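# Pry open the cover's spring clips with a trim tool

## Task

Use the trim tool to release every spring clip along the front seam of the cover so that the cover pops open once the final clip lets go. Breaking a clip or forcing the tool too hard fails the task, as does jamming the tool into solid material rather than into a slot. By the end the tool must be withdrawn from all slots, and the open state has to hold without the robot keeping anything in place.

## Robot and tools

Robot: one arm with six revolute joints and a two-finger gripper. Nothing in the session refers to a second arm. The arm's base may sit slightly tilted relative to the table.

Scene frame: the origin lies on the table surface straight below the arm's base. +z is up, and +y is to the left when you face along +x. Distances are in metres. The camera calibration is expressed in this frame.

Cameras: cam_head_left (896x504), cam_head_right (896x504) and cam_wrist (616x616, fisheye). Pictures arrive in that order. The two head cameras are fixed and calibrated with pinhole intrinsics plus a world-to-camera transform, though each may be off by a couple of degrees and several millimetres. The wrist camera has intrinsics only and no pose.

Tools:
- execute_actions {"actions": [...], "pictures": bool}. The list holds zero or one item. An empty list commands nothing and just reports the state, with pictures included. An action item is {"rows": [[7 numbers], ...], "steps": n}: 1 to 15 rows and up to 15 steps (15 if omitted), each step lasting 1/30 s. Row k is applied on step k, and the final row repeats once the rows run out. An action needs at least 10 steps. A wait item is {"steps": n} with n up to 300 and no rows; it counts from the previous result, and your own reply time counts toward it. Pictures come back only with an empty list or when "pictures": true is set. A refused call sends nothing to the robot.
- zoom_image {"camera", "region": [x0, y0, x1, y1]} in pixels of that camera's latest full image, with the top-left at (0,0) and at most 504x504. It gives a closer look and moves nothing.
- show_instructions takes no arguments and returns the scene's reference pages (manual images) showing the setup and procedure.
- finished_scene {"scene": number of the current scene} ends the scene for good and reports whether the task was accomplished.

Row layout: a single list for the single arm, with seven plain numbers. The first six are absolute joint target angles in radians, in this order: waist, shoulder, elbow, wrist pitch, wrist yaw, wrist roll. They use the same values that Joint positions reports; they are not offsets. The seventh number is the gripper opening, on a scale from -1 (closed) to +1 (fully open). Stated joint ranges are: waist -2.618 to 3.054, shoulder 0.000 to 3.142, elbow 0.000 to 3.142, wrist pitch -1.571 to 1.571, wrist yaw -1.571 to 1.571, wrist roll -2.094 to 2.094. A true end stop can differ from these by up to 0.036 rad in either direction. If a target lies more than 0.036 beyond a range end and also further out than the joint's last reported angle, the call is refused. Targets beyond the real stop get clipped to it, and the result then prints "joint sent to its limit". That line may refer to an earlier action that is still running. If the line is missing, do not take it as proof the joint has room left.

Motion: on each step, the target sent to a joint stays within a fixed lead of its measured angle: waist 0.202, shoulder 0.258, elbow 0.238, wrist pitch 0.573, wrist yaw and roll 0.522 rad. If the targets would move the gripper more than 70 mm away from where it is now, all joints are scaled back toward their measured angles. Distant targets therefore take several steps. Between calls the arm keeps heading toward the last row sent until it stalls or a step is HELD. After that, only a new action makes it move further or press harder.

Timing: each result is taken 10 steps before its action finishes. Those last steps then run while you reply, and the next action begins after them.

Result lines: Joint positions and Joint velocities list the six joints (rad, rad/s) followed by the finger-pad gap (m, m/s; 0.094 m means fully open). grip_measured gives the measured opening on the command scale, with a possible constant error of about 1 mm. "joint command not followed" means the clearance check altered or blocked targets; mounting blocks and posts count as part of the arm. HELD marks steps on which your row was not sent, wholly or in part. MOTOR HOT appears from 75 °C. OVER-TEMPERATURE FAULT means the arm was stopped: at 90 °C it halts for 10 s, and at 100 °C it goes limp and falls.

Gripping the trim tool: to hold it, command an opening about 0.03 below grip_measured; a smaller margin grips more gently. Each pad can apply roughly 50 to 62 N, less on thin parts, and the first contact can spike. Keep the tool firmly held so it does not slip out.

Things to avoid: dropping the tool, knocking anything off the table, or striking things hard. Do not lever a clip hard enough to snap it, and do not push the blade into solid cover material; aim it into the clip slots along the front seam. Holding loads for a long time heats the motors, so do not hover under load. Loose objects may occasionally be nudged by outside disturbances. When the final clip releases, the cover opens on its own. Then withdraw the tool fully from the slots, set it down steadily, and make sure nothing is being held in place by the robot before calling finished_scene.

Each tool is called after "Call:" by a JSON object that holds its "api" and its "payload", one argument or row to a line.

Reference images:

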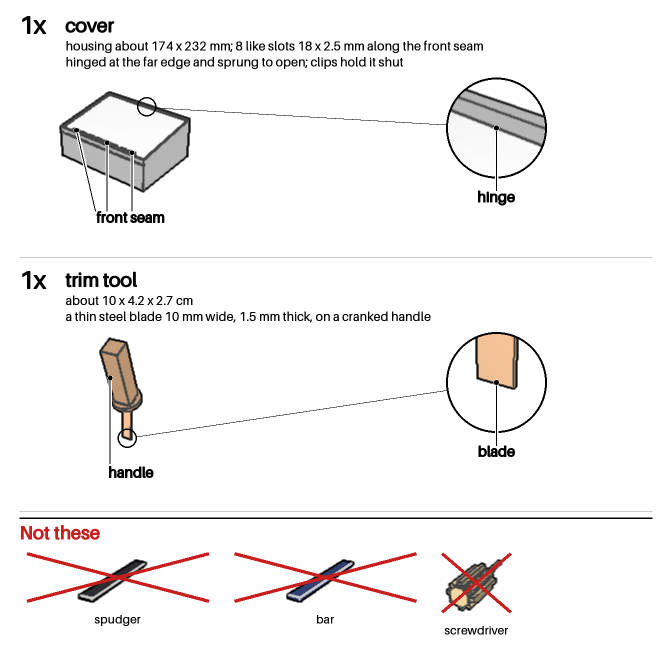

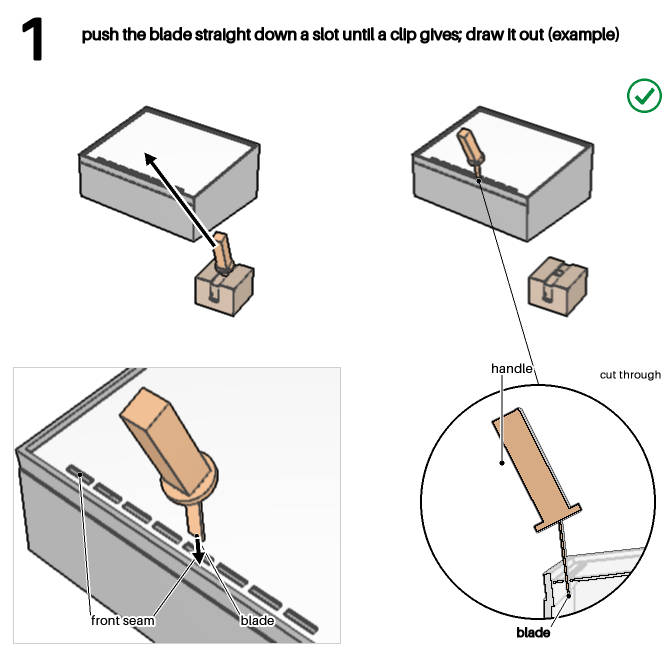

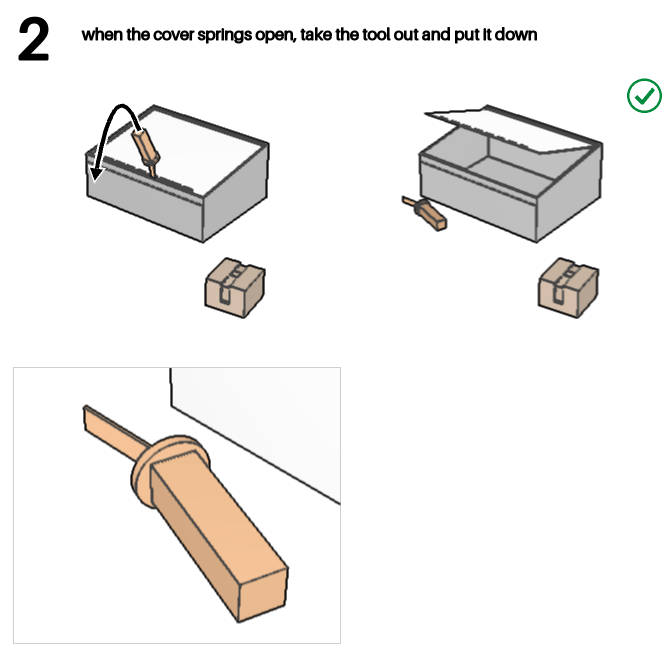

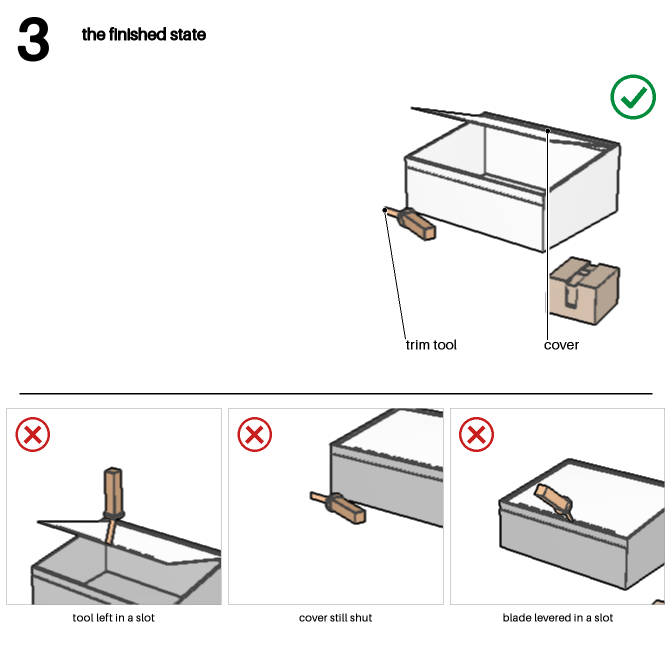

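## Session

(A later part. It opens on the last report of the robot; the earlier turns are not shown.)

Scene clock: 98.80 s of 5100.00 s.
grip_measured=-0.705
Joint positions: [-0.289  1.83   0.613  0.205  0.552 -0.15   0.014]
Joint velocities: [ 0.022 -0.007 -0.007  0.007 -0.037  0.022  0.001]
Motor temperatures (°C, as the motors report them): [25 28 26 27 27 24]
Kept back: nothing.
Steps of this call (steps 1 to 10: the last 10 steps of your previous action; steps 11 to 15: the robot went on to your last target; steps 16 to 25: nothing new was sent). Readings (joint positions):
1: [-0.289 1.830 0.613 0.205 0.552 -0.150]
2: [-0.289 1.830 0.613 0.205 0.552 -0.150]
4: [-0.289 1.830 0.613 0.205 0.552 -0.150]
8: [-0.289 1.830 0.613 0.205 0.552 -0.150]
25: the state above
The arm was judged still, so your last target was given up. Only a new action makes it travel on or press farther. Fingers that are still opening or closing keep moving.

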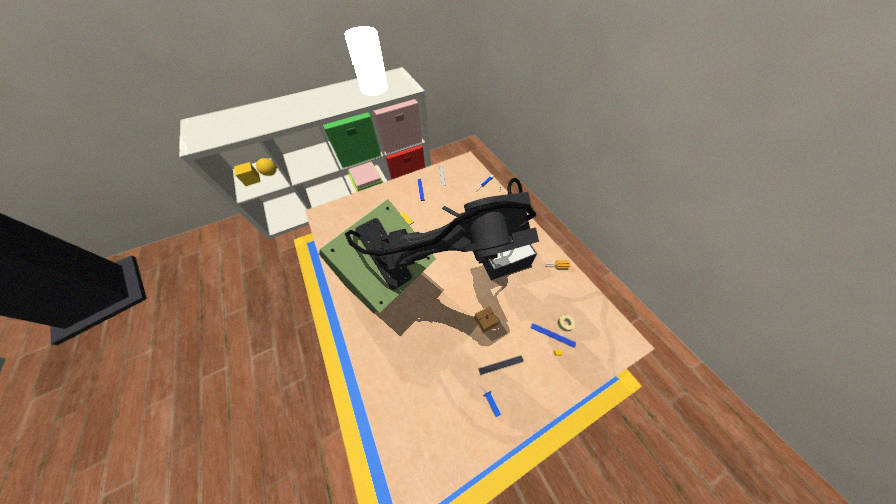

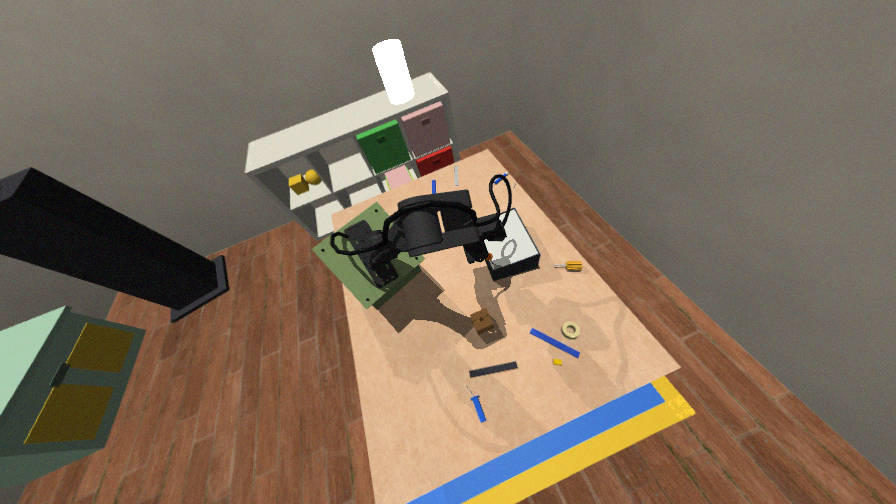

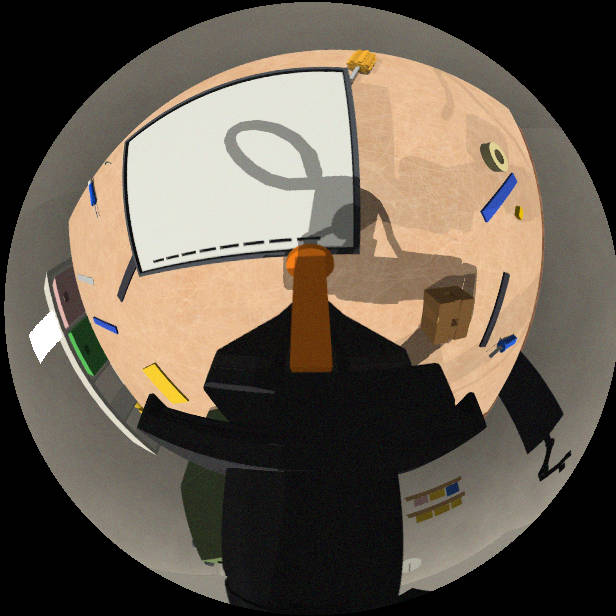

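Call:
{"api": "execute_actions", "payload": {
  "actions": [
    {"rows": [[-0.299,1.850,0.613,0.231,0.538,-0.164,-0.75],[-0.299,1.858,0.613,0.231,0.538,-0.164,-0.75],[-0.299,1.858,0.613,0.231,0.538,-0.164,-0.75],[-0.299,1.853,0.613,0.231,0.538,-0.164,-0.75]], "steps": 15}
  ],
  "pictures": false
}}

Call:
{"api": "execute_actions", "payload": {
  "actions": [
    {"steps": 25}
  ],
  "pictures": true
}}

Call:
{"api": "zoom_image", "payload": {
  "camera": "cam_wrist",
  "region": [285, 220, 335, 260]
}}

Scene clock: 100.53 s of 5100.00 s.
grip_measured=-0.705
Joint positions: [-0.289  1.837  0.613  0.214  0.551 -0.153  0.014]
Joint velocities: [-0.017  0.032 -0.012 -0.066 -0.066 -0.022  0.   ]
Motor temperatures (°C, as the motors report them): [25 28 26 27 27 24]
Steps of this call (steps 1 to 47: nothing new was sent; steps 48 to 52: the first 5 steps of this action). Readings (joint positions):
48: [-0.289 1.830 0.613 0.207 0.552 -0.150]
49: [-0.289 1.831 0.613 0.209 0.552 -0.151]
51: [-0.289 1.836 0.613 0.214 0.551 -0.152]
52: the state above

Scene clock: 101.37 s of 5100.00 s.
grip_measured=-0.705
Joint positions: [-0.289  1.837  0.613  0.218  0.55  -0.154  0.014]
Joint velocities: [-0.007  0.007 -0.002  0.066  0.007  0.022  0.   ]
Motor temperatures (°C, as the motors report them): [25 28 26 27 27 24]
Kept back: nothing.
Steps of this call (steps 1 to 10: the last 10 steps of your previous action; steps 11 to 15: the robot went on to your last target; steps 16 to 25: nothing new was sent). Readings (joint positions):
1: [-0.289 1.837 0.613 0.214 0.550 -0.153]
2: [-0.289 1.837 0.613 0.215 0.550 -0.153]
4: [-0.289 1.837 0.613 0.216 0.550 -0.153]
8: [-0.289 1.837 0.613 0.217 0.550 -0.154]
25: the state above
The arm was judged still, so your last target was given up. Only a new action makes it travel on or press farther. Fingers that are still opening or closing keep moving.

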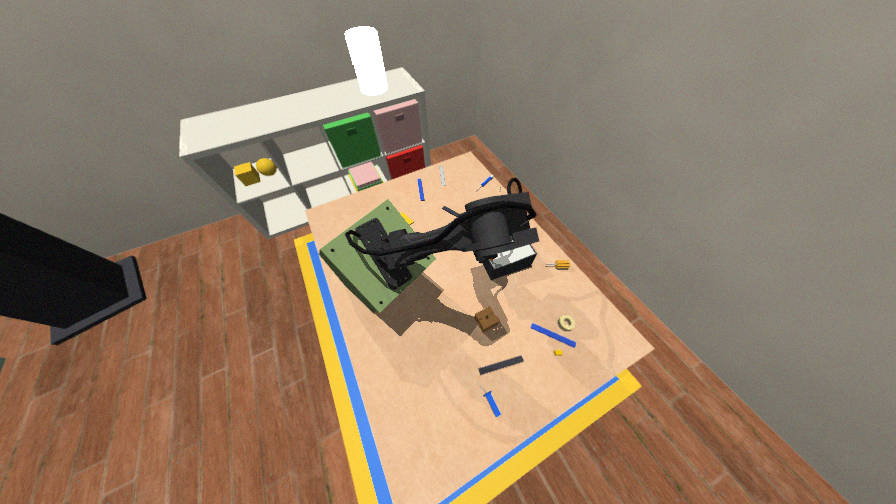

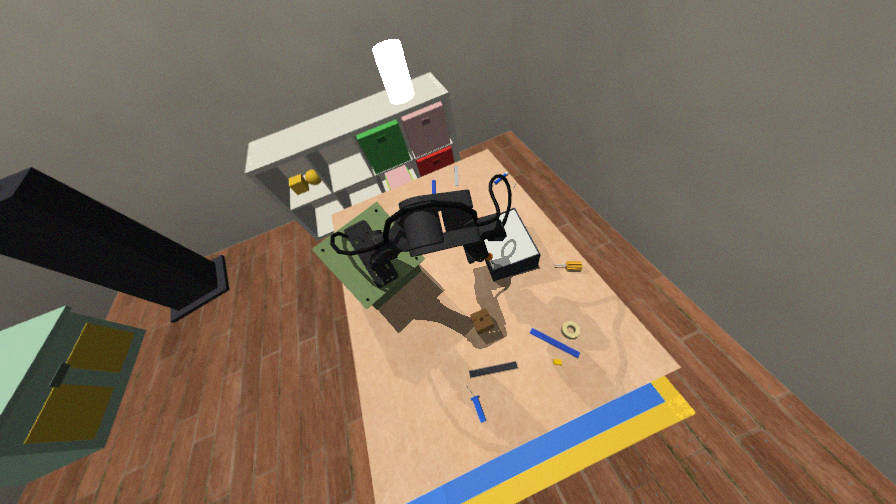

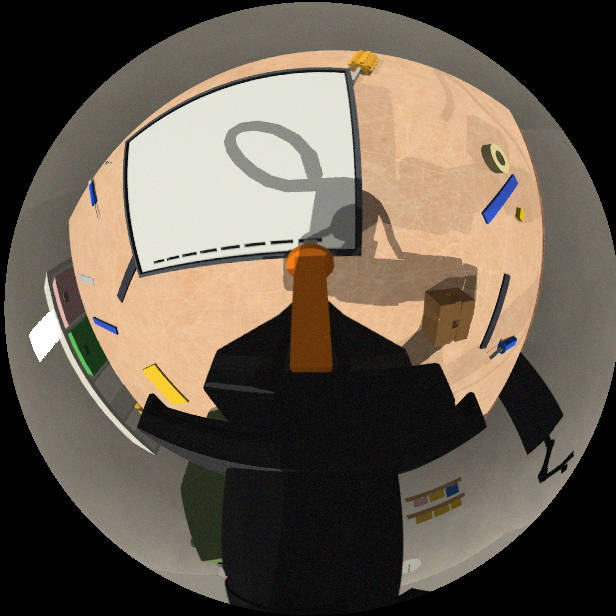

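Region (285, 220, 335, 260) of cam_wrist's 616x616 image, scaled by 10.080, with more detail than that image has; it fills the top 403 rows of this view, and the rest is white.

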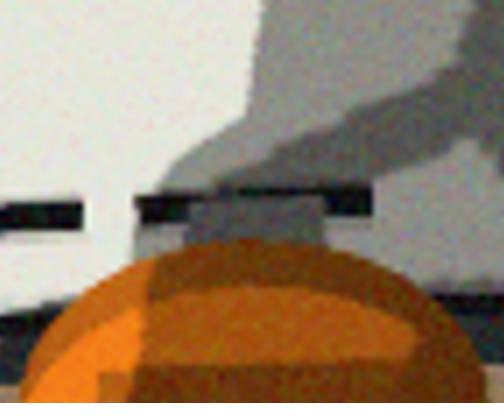

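Call:
{"api": "execute_actions", "payload": {
  "actions": [
    {"rows": [[-0.303,1.863,0.613,0.2382,0.5358,-0.1664,-0.75],[-0.303,1.863,0.613,0.2394,0.5356,-0.1668,-0.75],[-0.2973,1.8581,0.613,0.2406,0.5353,-0.1673,-0.75],[-0.2977,1.8589,0.613,0.2419,0.5351,-0.1677,-0.75],[-0.2981,1.8598,0.613,0.2431,0.5349,-0.1681,-0.75],[-0.2985,1.8606,0.613,0.2443,0.5347,-0.1685,-0.75],[-0.2989,1.8615,0.613,0.2455,0.5345,-0.1689,-0.75],[-0.2994,1.8623,0.613,0.2467,0.5342,-0.1694,-0.75],[-0.2998,1.8632,0.613,0.248,0.534,-0.1698,-0.75],[-0.3002,1.864,0.613,0.2492,0.5338,-0.1702,-0.75],[-0.3006,1.8649,0.613,0.2504,0.5336,-0.1706,-0.75],[-0.301,1.8657,0.613,0.2516,0.5334,-0.171,-0.75],[-0.2995,1.8627,0.613,0.2456,0.535,-0.169,-0.75]], "steps": 15}
  ],
  "pictures": false
}}

Call:
{"api": "execute_actions", "payload": {
  "actions": [
    {"steps": 20}
  ],
  "pictures": true
}}

Call:
{"api": "zoom_image", "payload": {
  "camera": "cam_wrist",
  "region": [285, 220, 335, 260]
}}

Scene clock: 104.43 s of 5100.00 s.
grip_measured=-0.705
Joint positions: [-0.293  1.843  0.613  0.224  0.548 -0.157  0.014]
Joint velocities: [ 0.012 -0.002 -0.002  0.051 -0.037 -0.007  0.001]
Motor temperatures (°C, as the motors report them): [25 28 26 27 27 24]
Steps of this call (steps 1 to 87: nothing new was sent; steps 88 to 92: the first 5 steps of this action). Readings (joint positions):
88: [-0.289 1.838 0.613 0.219 0.549 -0.155]
89: [-0.291 1.840 0.613 0.221 0.549 -0.155]
91: [-0.293 1.843 0.613 0.223 0.548 -0.156]
92: the state above

Scene clock: 105.10 s of 5100.00 s.
grip_measured=-0.705
Joint positions: [-0.293  1.847  0.613  0.234  0.546 -0.16   0.014]
Joint velocities: [-0.007 -0.002 -0.012 -0.037  0.022 -0.037 -0.001]
Motor temperatures (°C, as the motors report them): [25 28 26 27 27 24]
Kept back: nothing.
Steps of this call (steps 1 to 10: the last 10 steps of your previous action; steps 11 to 20: the robot went on to your last target). Readings (joint positions):
1: [-0.293 1.843 0.613 0.225 0.548 -0.157]
2: [-0.293 1.843 0.613 0.226 0.548 -0.157]
4: [-0.293 1.844 0.613 0.229 0.547 -0.158]
8: [-0.293 1.847 0.613 0.234 0.546 -0.160]
20: the state above

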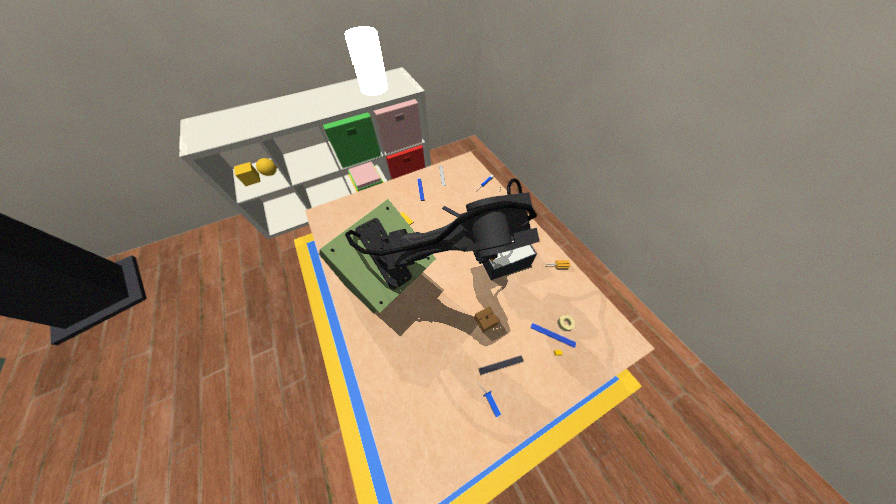

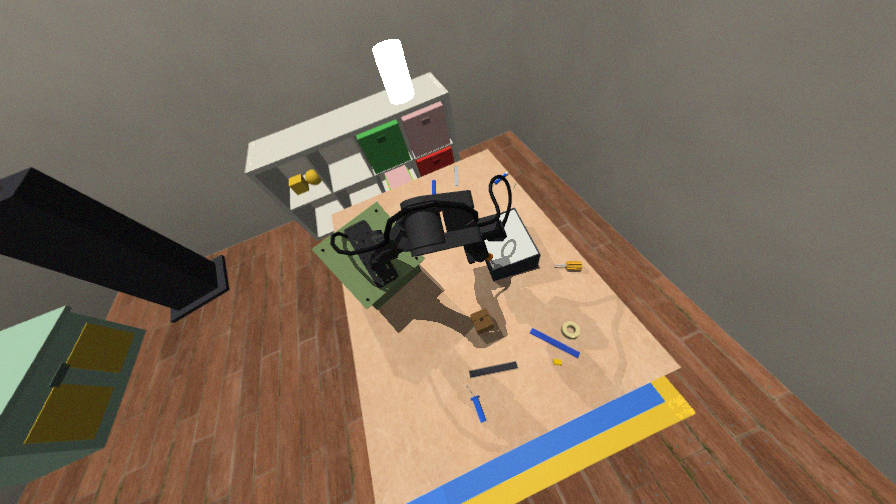

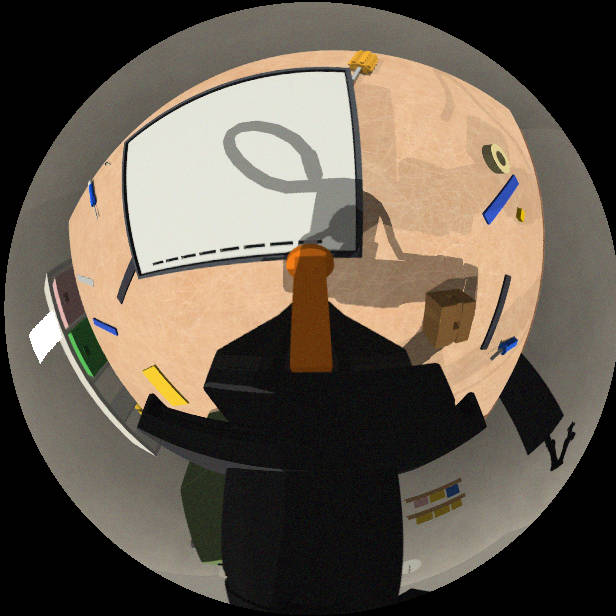

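Region (285, 220, 335, 260) of cam_wrist's 616x616 image, scaled by 10.080, with more detail than that image has; it fills the top 403 rows of this view, and the rest is white.

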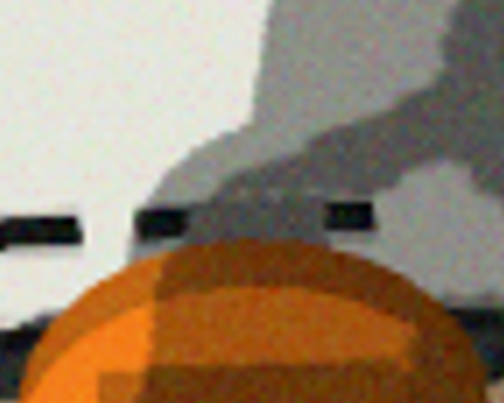

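Call:
{"api": "execute_actions", "payload": {
  "actions": [
    {"rows": [[-0.293,1.847,0.613,0.222,0.546,-0.16,-0.75]], "steps": 15}
  ],
  "pictures": false
}}

Call:
{"api": "execute_actions", "payload": {
  "actions": [
    {"steps": 20}
  ],
  "pictures": false
}}

Scene clock: 106.03 s of 5100.00 s.
grip_measured=-0.705
Joint positions: [-0.293  1.847  0.613  0.234  0.546 -0.16   0.014]
Joint velocities: [-0.002  0.002 -0.007 -0.007 -0.037  0.007 -0.   ]
Motor temperatures (°C, as the motors report them): [25 28 26 27 27 24]
Steps of this call (steps 1 to 15: the robot went on to your last target; steps 16 to 23: nothing new was sent; steps 24 to 28: the first 5 steps of this action). Readings (joint positions):
24: [-0.293 1.847 0.613 0.234 0.546 -0.160]
25: [-0.293 1.847 0.613 0.234 0.546 -0.160]
27: [-0.293 1.847 0.613 0.234 0.546 -0.160]
28: the state above

Scene clock: 106.70 s of 5100.00 s.
grip_measured=-0.705
Joint positions: [-0.293  1.847  0.613  0.234  0.546 -0.16   0.014]
Joint velocities: [-0.002  0.007  0.007  0.007 -0.022  0.007 -0.001]
Motor temperatures (°C, as the motors report them): [25 28 26 27 27 24]
Kept back: nothing.
Steps of this call (steps 1 to 10: the last 10 steps of your previous action; steps 11 to 15: the robot went on to your last target; steps 16 to 20: nothing new was sent). Readings (joint positions):
1: [-0.293 1.847 0.613 0.234 0.546 -0.160]
2: [-0.293 1.847 0.613 0.234 0.546 -0.160]
4: [-0.293 1.847 0.613 0.234 0.546 -0.160]
8: [-0.293 1.847 0.613 0.234 0.546 -0.160]
20: the state above
The arm was judged still, so your last target was given up. Only a new action makes it travel on or press farther. Fingers that are still opening or closing keep moving.

Call:
{"api": "execute_actions", "payload": {
  "actions": [
    {"rows": [[-0.293,1.847,0.613,0.219,0.546,-0.16,-0.75],[-0.293,1.847,0.613,0.217,0.546,-0.16,-0.75]], "steps": 15}
  ],
  "pictures": false
}}

Call:
{"api": "execute_actions", "payload": {
  "actions": [
    {"steps": 20}
  ],
  "pictures": false
}}

Scene clock: 107.10 s of 5100.00 s.
grip_measured=-0.705
Joint positions: [-0.293  1.847  0.613  0.234  0.546 -0.16   0.014]
Joint velocities: [-0.002 -0.007  0.007 -0.037  0.022 -0.125 -0.   ]
Motor temperatures (°C, as the motors report them): [25 28 26 27 27 24]
Steps of this call (steps 1 to 7: nothing new was sent; steps 8 to 12: the first 5 steps of this action). Readings (joint positions):
8: [-0.293 1.847 0.613 0.234 0.546 -0.160]
9: [-0.293 1.847 0.613 0.234 0.546 -0.160]
11: [-0.293 1.847 0.613 0.234 0.546 -0.160]
12: the state above

Scene clock: 107.77 s of 5100.00 s.
grip_measured=-0.705
Joint positions: [-0.293  1.847  0.613  0.234  0.546 -0.16   0.014]
Joint velocities: [ 0.002  0.002  0.007 -0.022 -0.081  0.007 -0.   ]
Motor temperatures (°C, as the motors report them): [25 28 26 27 27 24]
Kept back: nothing.
Steps of this call (steps 1 to 10: the last 10 steps of your previous action; steps 11 to 15: the robot went on to your last target; steps 16 to 20: nothing new was sent). Readings (joint positions):
1: [-0.293 1.847 0.613 0.234 0.546 -0.160]
2: [-0.293 1.847 0.613 0.234 0.546 -0.160]
4: [-0.293 1.847 0.613 0.234 0.546 -0.160]
8: [-0.293 1.847 0.613 0.234 0.546 -0.160]
20: the state above
The arm was judged still, so your last target was given up. Only a new action makes it travel on or press farther. Fingers that are still opening or closing keep moving.

Call:
{"api": "execute_actions", "payload": {
  "actions": [
    {"rows": [[-0.293,1.847,0.613,0.215,0.546,-0.16,-0.75],[-0.293,1.847,0.613,0.214,0.546,-0.16,-0.75],[-0.293,1.847,0.613,0.213,0.546,-0.16,-0.75],[-0.293,1.847,0.613,0.212,0.546,-0.16,-0.75],[-0.293,1.847,0.613,0.211,0.546,-0.16,-0.75]], "steps": 15}
  ],
  "pictures": false
}}

Call:
{"api": "execute_actions", "payload": {
  "actions": [
    {"steps": 20}
  ],
  "pictures": false
}}

Scene clock: 108.40 s of 5100.00 s.
grip_measured=-0.705
Joint positions: [-0.293  1.847  0.613  0.231  0.546 -0.16   0.014]
Joint velocities: [ 0.002 -0.007  0.002 -0.066 -0.022 -0.037  0.   ]
Motor temperatures (°C, as the motors report them): [25 28 26 27 27 24]
Steps of this call (steps 1 to 14: nothing new was sent; steps 15 to 19: the first 5 steps of this action). Readings (joint positions):
15: [-0.293 1.847 0.613 0.233 0.546 -0.160]
16: [-0.293 1.847 0.613 0.233 0.546 -0.160]
18: [-0.293 1.847 0.613 0.232 0.546 -0.160]
19: the state above

Scene clock: 109.07 s of 5100.00 s.
grip_measured=-0.705
Joint positions: [-0.293  1.847  0.613  0.228  0.546 -0.16   0.014]
Joint velocities: [ 0.002  0.002 -0.007 -0.037 -0.051 -0.007  0.   ]
Motor temperatures (°C, as the motors report them): [25 28 26 27 27 24]
Kept back: nothing.
Steps of this call (steps 1 to 10: the last 10 steps of your previous action; steps 11 to 15: the robot went on to your last target; steps 16 to 20: nothing new was sent). Readings (joint positions):
1: [-0.293 1.847 0.613 0.231 0.546 -0.160]
2: [-0.293 1.847 0.613 0.230 0.546 -0.160]
4: [-0.293 1.847 0.613 0.229 0.546 -0.160]
8: [-0.293 1.847 0.613 0.229 0.546 -0.160]
20: the state above
The arm was judged still, so your last target was given up. Only a new action makes it travel on or press farther. Fingers that are still opening or closing keep moving.

Call:
{"api": "execute_actions", "payload": {
  "actions": []
}}

Call:
{"api": "zoom_image", "payload": {
  "camera": "cam_wrist",
  "region": [285, 220, 335, 260]
}}

Scene clock: 109.97 s of 5100.00 s.
grip_measured=-0.705
Joint positions: [-0.293  1.847  0.613  0.228  0.546 -0.16   0.014]
Joint velocities: [ 0.007 -0.007 -0.027 -0.051 -0.037  0.022  0.001]
Motor temperatures (°C, as the motors report them): [25 28 26 27 27 24]
Kept back: nothing.
Steps of this call (steps 1 to 27: nothing new was sent). Readings (joint positions):
1: [-0.293 1.847 0.613 0.228 0.546 -0.160]
2: [-0.293 1.847 0.613 0.228 0.546 -0.160]
4: [-0.293 1.847 0.613 0.228 0.546 -0.160]
8: [-0.293 1.847 0.613 0.228 0.546 -0.160]
27: the state above

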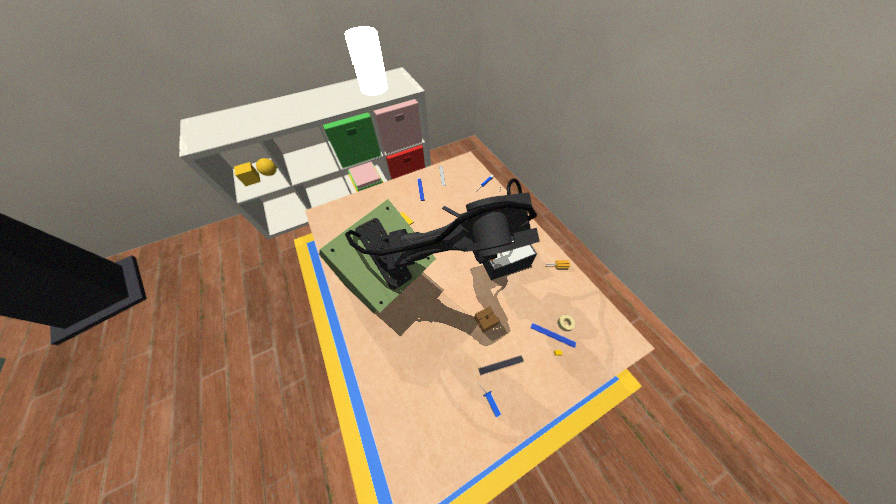

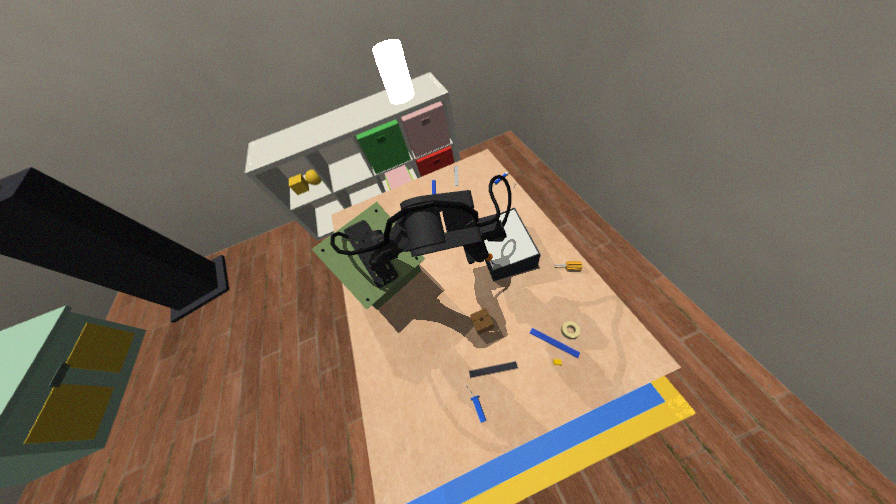

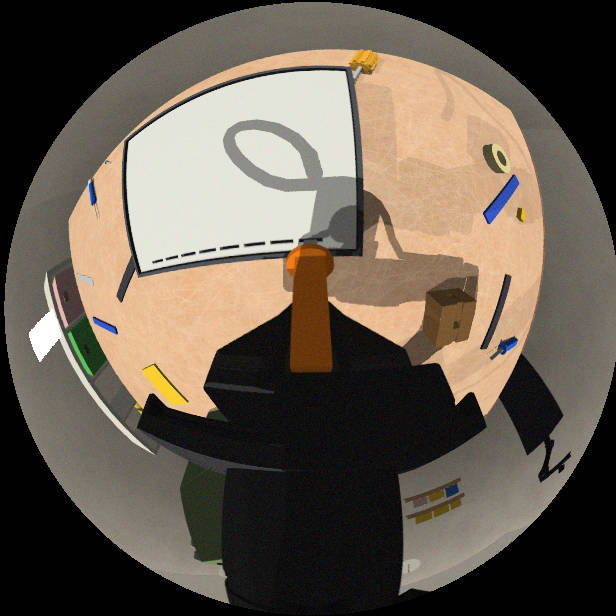

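Region (285, 220, 335, 260) of cam_wrist's 616x616 image, scaled by 10.080, with more detail than that image has; it fills the top 403 rows of this view, and the rest is white.

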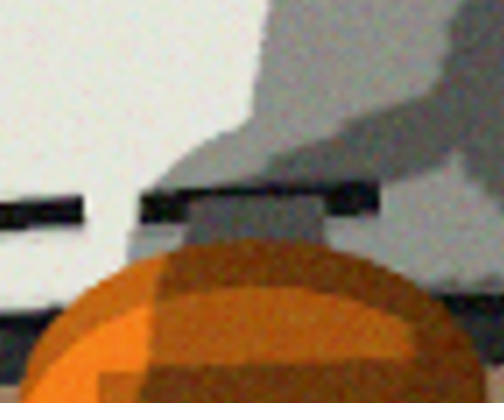

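Call:
{"api": "execute_actions", "payload": {
  "actions": [
    {"rows": [[-0.293,1.847,0.654,0.228,0.546,-0.16,-0.75],[-0.293,1.847,0.654,0.228,0.546,-0.16,-0.75],[-0.293,1.847,0.642,0.228,0.546,-0.16,-0.75]], "steps": 15}
  ],
  "pictures": false
}}

Call:
{"api": "execute_actions", "payload": {
  "actions": [
    {"steps": 20}
  ],
  "pictures": false
}}

Scene clock: 118.07 s of 5100.00 s.
grip_measured=-0.705
Joint positions: [-0.293  1.847  0.613  0.228  0.546 -0.16   0.014]
Joint velocities: [-0.002 -0.012 -0.022 -0.022  0.051 -0.037  0.   ]
Motor temperatures (°C, as the motors report them): [25 28 26 27 27 24]
Steps of this call (steps 1 to 90: nothing new was sent; then 4.93 s passed at rest; steps 91 to 95: the first 5 steps of this action). Readings (joint positions):
91: [-0.293 1.847 0.613 0.228 0.546 -0.160]
92: [-0.293 1.847 0.613 0.228 0.546 -0.160]
94: [-0.293 1.847 0.613 0.228 0.546 -0.160]
95: the state above

Scene clock: 118.73 s of 5100.00 s.
grip_measured=-0.705
Joint positions: [-0.293  1.847  0.613  0.228  0.546 -0.16   0.014]
Joint velocities: [-0.007 -0.012 -0.002 -0.022 -0.051 -0.066  0.   ]
Motor temperatures (°C, as the motors report them): [25 28 26 27 27 24]
Kept back: nothing.
Steps of this call (steps 1 to 10: the last 10 steps of your previous action; steps 11 to 15: the robot went on to your last target; steps 16 to 20: nothing new was sent). Readings (joint positions):
1: [-0.293 1.847 0.613 0.228 0.546 -0.160]
2: [-0.293 1.847 0.613 0.228 0.546 -0.160]
4: [-0.293 1.847 0.613 0.228 0.546 -0.160]
8: [-0.293 1.847 0.613 0.228 0.546 -0.160]
20: the state above
The arm was judged still, so your last target was given up. Only a new action makes it travel on or press farther. Fingers that are still opening or closing keep moving.

Call:
{"api": "execute_actions", "payload": {
  "actions": [
    {"rows": [[-0.293,1.847,0.613,0.2545,0.532,-0.173,-0.75],[-0.293,1.847,0.613,0.2545,0.532,-0.173,-0.75],[-0.293,1.847,0.613,0.2545,0.532,-0.173,-0.75],[-0.306,1.873,0.613,0.2535,0.532,-0.173,-0.75],[-0.306,1.873,0.613,0.2525,0.532,-0.173,-0.75],[-0.3015,1.869,0.613,0.2515,0.532,-0.173,-0.75]], "steps": 15}
  ],
  "pictures": false
}}

Call:
{"api": "execute_actions", "payload": {
  "actions": [
    {"steps": 22}
  ],
  "pictures": true
}}

Call:
{"api": "zoom_image", "payload": {
  "camera": "cam_wrist",
  "region": [285, 220, 335, 260]
}}

Scene clock: 119.63 s of 5100.00 s.
grip_measured=-0.705
Joint positions: [-0.295  1.848  0.613  0.234  0.544 -0.162  0.014]
Joint velocities: [-0.046  0.056 -0.007  0.007 -0.022 -0.022  0.001]
Motor temperatures (°C, as the motors report them): [25 28 26 27 27 24]
Steps of this call (steps 1 to 22: nothing new was sent; steps 23 to 27: the first 5 steps of this action). Readings (joint positions):
23: [-0.293 1.847 0.613 0.229 0.546 -0.160]
24: [-0.293 1.847 0.613 0.231 0.545 -0.161]
26: [-0.294 1.847 0.613 0.234 0.545 -0.161]
27: the state above

Scene clock: 120.37 s of 5100.00 s.
grip_measured=-0.705
Joint positions: [-0.296  1.852  0.613  0.238  0.544 -0.163  0.014]
Joint velocities: [ 0.012  0.012 -0.012  0.022 -0.095 -0.022 -0.   ]
Motor temperatures (°C, as the motors report them): [25 28 26 27 27 24]
Kept back: nothing.
Steps of this call (steps 1 to 10: the last 10 steps of your previous action; steps 11 to 15: the robot went on to your last target; steps 16 to 22: nothing new was sent). Readings (joint positions):
1: [-0.296 1.849 0.613 0.235 0.544 -0.162]
2: [-0.296 1.850 0.613 0.235 0.544 -0.162]
4: [-0.296 1.852 0.613 0.236 0.544 -0.163]
8: [-0.296 1.852 0.613 0.237 0.544 -0.163]
22: the state above
The arm was judged still, so your last target was given up. Only a new action makes it travel on or press farther. Fingers that are still opening or closing keep moving.

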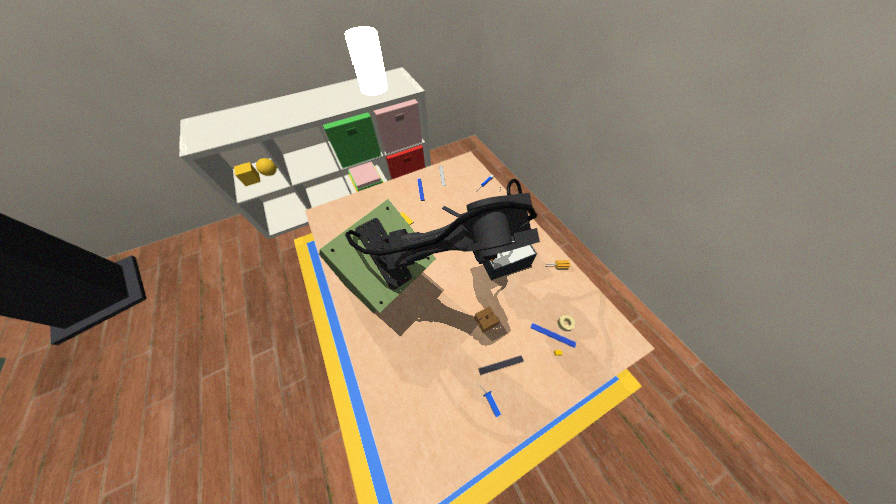

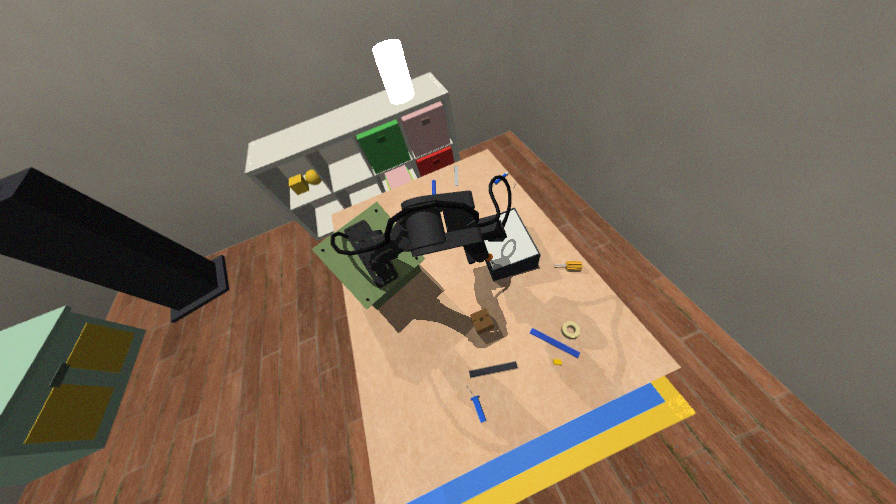

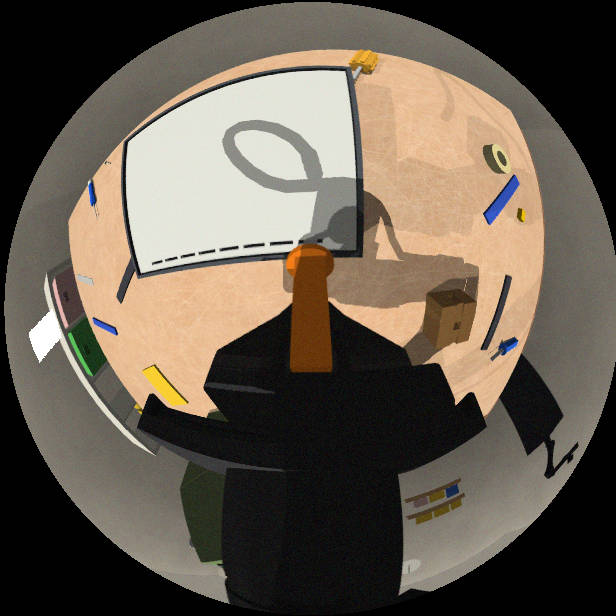

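Region (285, 220, 335, 260) of cam_wrist's 616x616 image, scaled by 10.080, with more detail than that image has; it fills the top 403 rows of this view, and the rest is white.

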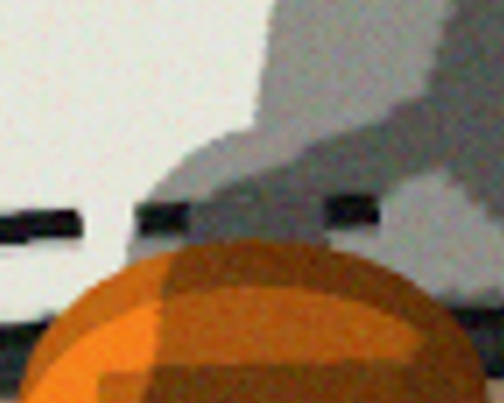

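Call:
{"api": "execute_actions", "payload": {
  "actions": [
    {"rows": [[-0.309,1.879,0.613,0.258,0.530,-0.176,-0.75],[-0.309,1.879,0.613,0.258,0.530,-0.176,-0.75],[-0.3045,1.875,0.613,0.2575,0.530,-0.176,-0.75]], "steps": 15}
  ],
  "pictures": false
}}

Call:
{"api": "execute_actions", "payload": {
  "actions": [
    {"steps": 22}
  ],
  "pictures": true
}}

Call:
{"api": "zoom_image", "payload": {
  "camera": "cam_wrist",
  "region": [285, 220, 335, 260]
}}

Scene clock: 121.23 s of 5100.00 s.
grip_measured=-0.705
Joint positions: [-0.3    1.859  0.613  0.244  0.542 -0.165  0.014]
Joint velocities: [-0.002  0.002 -0.002  0.11  -0.007 -0.037 -0.001]
Motor temperatures (°C, as the motors report them): [25 28 26 27 27 24]
Steps of this call (steps 1 to 21: nothing new was sent; steps 22 to 26: the first 5 steps of this action). Readings (joint positions):
22: [-0.297 1.853 0.613 0.239 0.543 -0.164]
23: [-0.298 1.855 0.613 0.242 0.543 -0.164]
25: [-0.300 1.858 0.613 0.243 0.543 -0.165]
26: the state above

Scene clock: 121.97 s of 5100.00 s.
grip_measured=-0.705
Joint positions: [-0.3    1.859  0.613  0.245  0.542 -0.166  0.014]
Joint velocities: [ 0.002 -0.002  0.017 -0.007  0.007 -0.051 -0.   ]
Motor temperatures (°C, as the motors report them): [25 28 26 27 27 24]
Kept back: nothing.
Steps of this call (steps 1 to 10: the last 10 steps of your previous action; steps 11 to 15: the robot went on to your last target; steps 16 to 22: nothing new was sent). Readings (joint positions):
1: [-0.300 1.859 0.613 0.245 0.542 -0.165]
2: [-0.300 1.859 0.613 0.245 0.542 -0.166]
4: [-0.300 1.859 0.613 0.245 0.542 -0.166]
8: [-0.300 1.859 0.613 0.245 0.542 -0.166]
22: the state above
The arm was judged still, so your last target was given up. Only a new action makes it travel on or press farther. Fingers that are still opening or closing keep moving.

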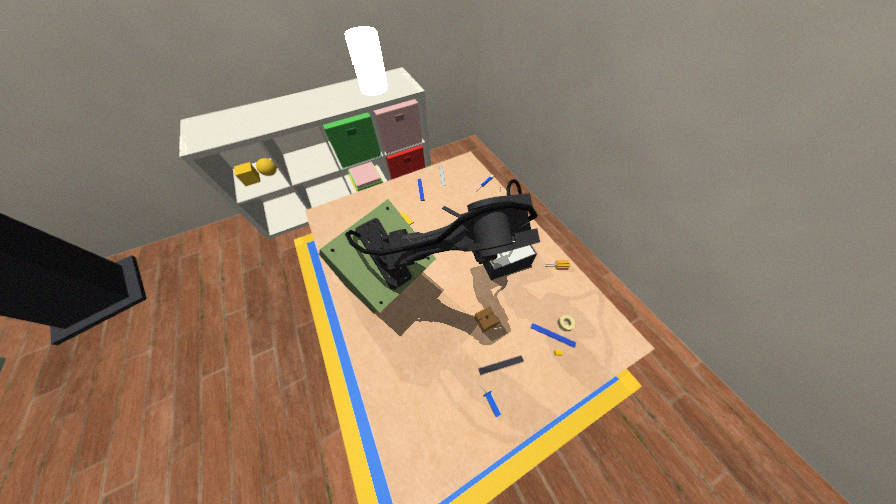

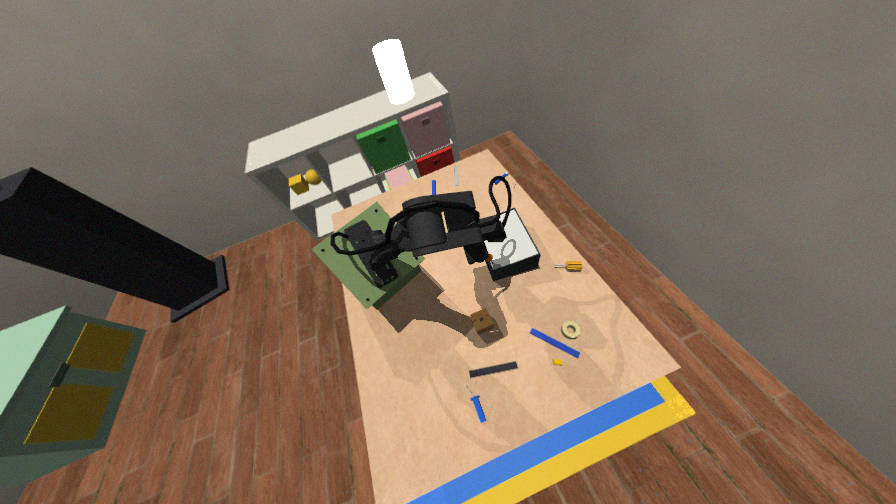

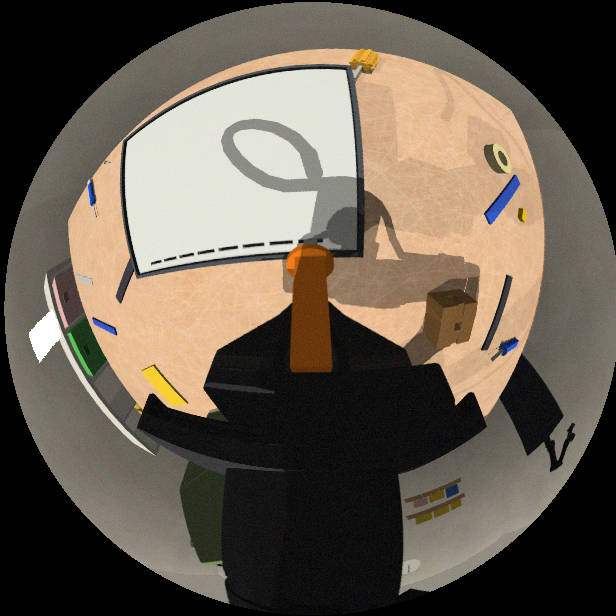

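Region (285, 220, 335, 260) of cam_wrist's 616x616 image, scaled by 10.080, with more detail than that image has; it fills the top 403 rows of this view, and the rest is white.

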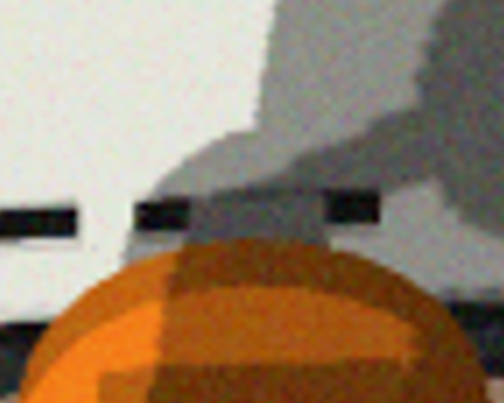

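Call:
{"api": "execute_actions", "payload": {
  "actions": [
    {"rows": [[-0.300,1.859,0.613,0.245,0.542,-0.210,-0.75]], "steps": 15}
  ],
  "pictures": false
}}

Call:
{"api": "execute_actions", "payload": {
  "actions": [
    {"steps": 22}
  ],
  "pictures": true
}}

Call:
{"api": "zoom_image", "payload": {
  "camera": "cam_wrist",
  "region": [260, 210, 360, 270]
}}

Scene clock: 124.70 s of 5100.00 s.
grip_measured=-0.705
Joint positions: [-0.3    1.859  0.613  0.245  0.542 -0.189  0.014]
Joint velocities: [ 0.007 -0.007  0.007  0.022  0.007 -0.051 -0.001]
Motor temperatures (°C, as the motors report them): [25 28 26 27 27 24]
Steps of this call (steps 1 to 77: nothing new was sent; steps 78 to 82: the first 5 steps of this action). Readings (joint positions):
78: [-0.300 1.859 0.613 0.245 0.542 -0.172]
79: [-0.300 1.859 0.613 0.245 0.542 -0.177]
81: [-0.300 1.859 0.613 0.245 0.542 -0.186]
82: the state above

Scene clock: 125.43 s of 5100.00 s.
grip_measured=-0.705
Joint positions: [-0.3    1.859  0.613  0.245  0.542 -0.2    0.014]
Joint velocities: [-0.007  0.002 -0.012  0.007  0.051  0.051 -0.001]
Motor temperatures (°C, as the motors report them): [25 28 26 27 27 24]
Kept back: nothing.
Steps of this call (steps 1 to 10: the last 10 steps of your previous action; steps 11 to 22: the robot went on to your last target). Readings (joint positions):
1: [-0.300 1.859 0.613 0.245 0.542 -0.191]
2: [-0.300 1.859 0.613 0.245 0.542 -0.193]
4: [-0.300 1.859 0.613 0.245 0.542 -0.195]
8: [-0.300 1.859 0.613 0.245 0.542 -0.198]
22: the state above

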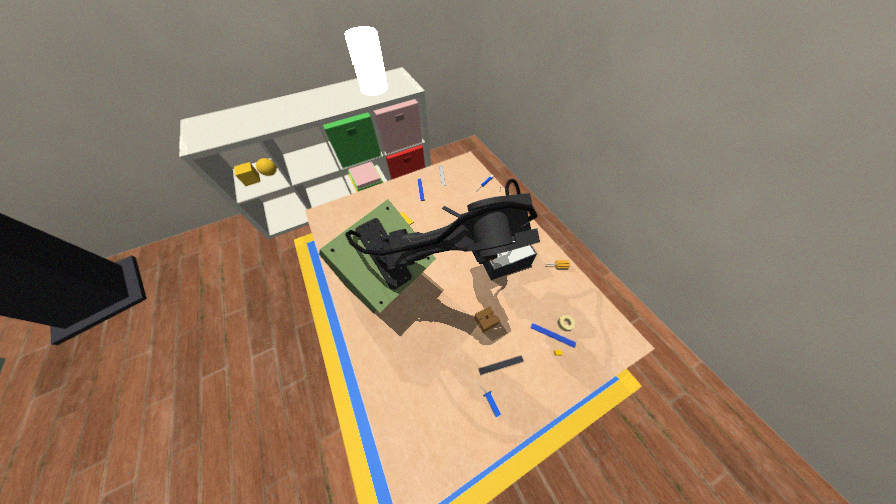

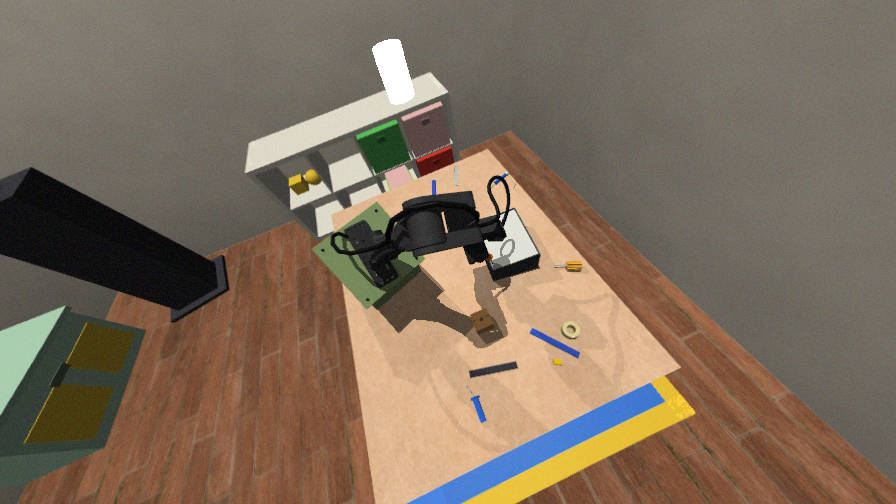

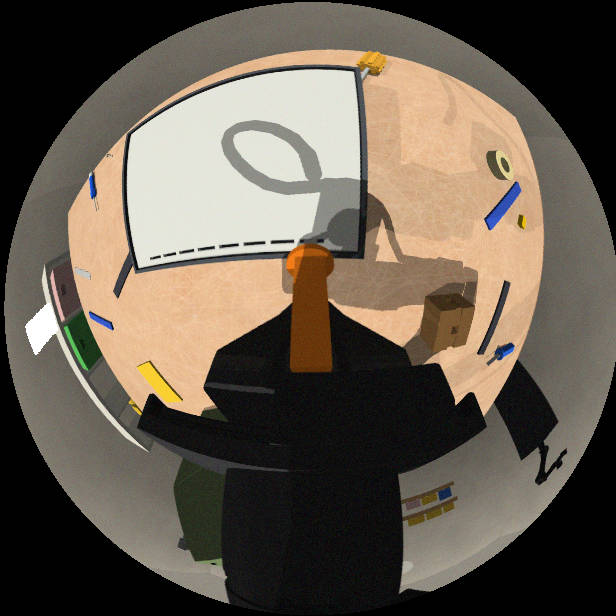

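Region (260, 210, 360, 270) of cam_wrist's 616x616 image, scaled by 5.040, with more detail than that image has; it fills the top 302 rows of this view, and the rest is white.

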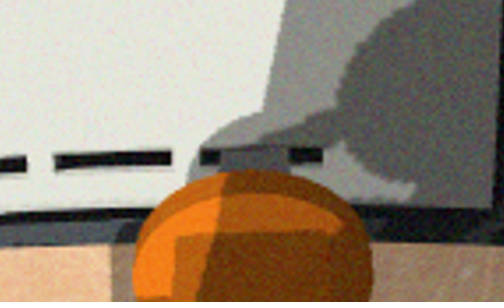

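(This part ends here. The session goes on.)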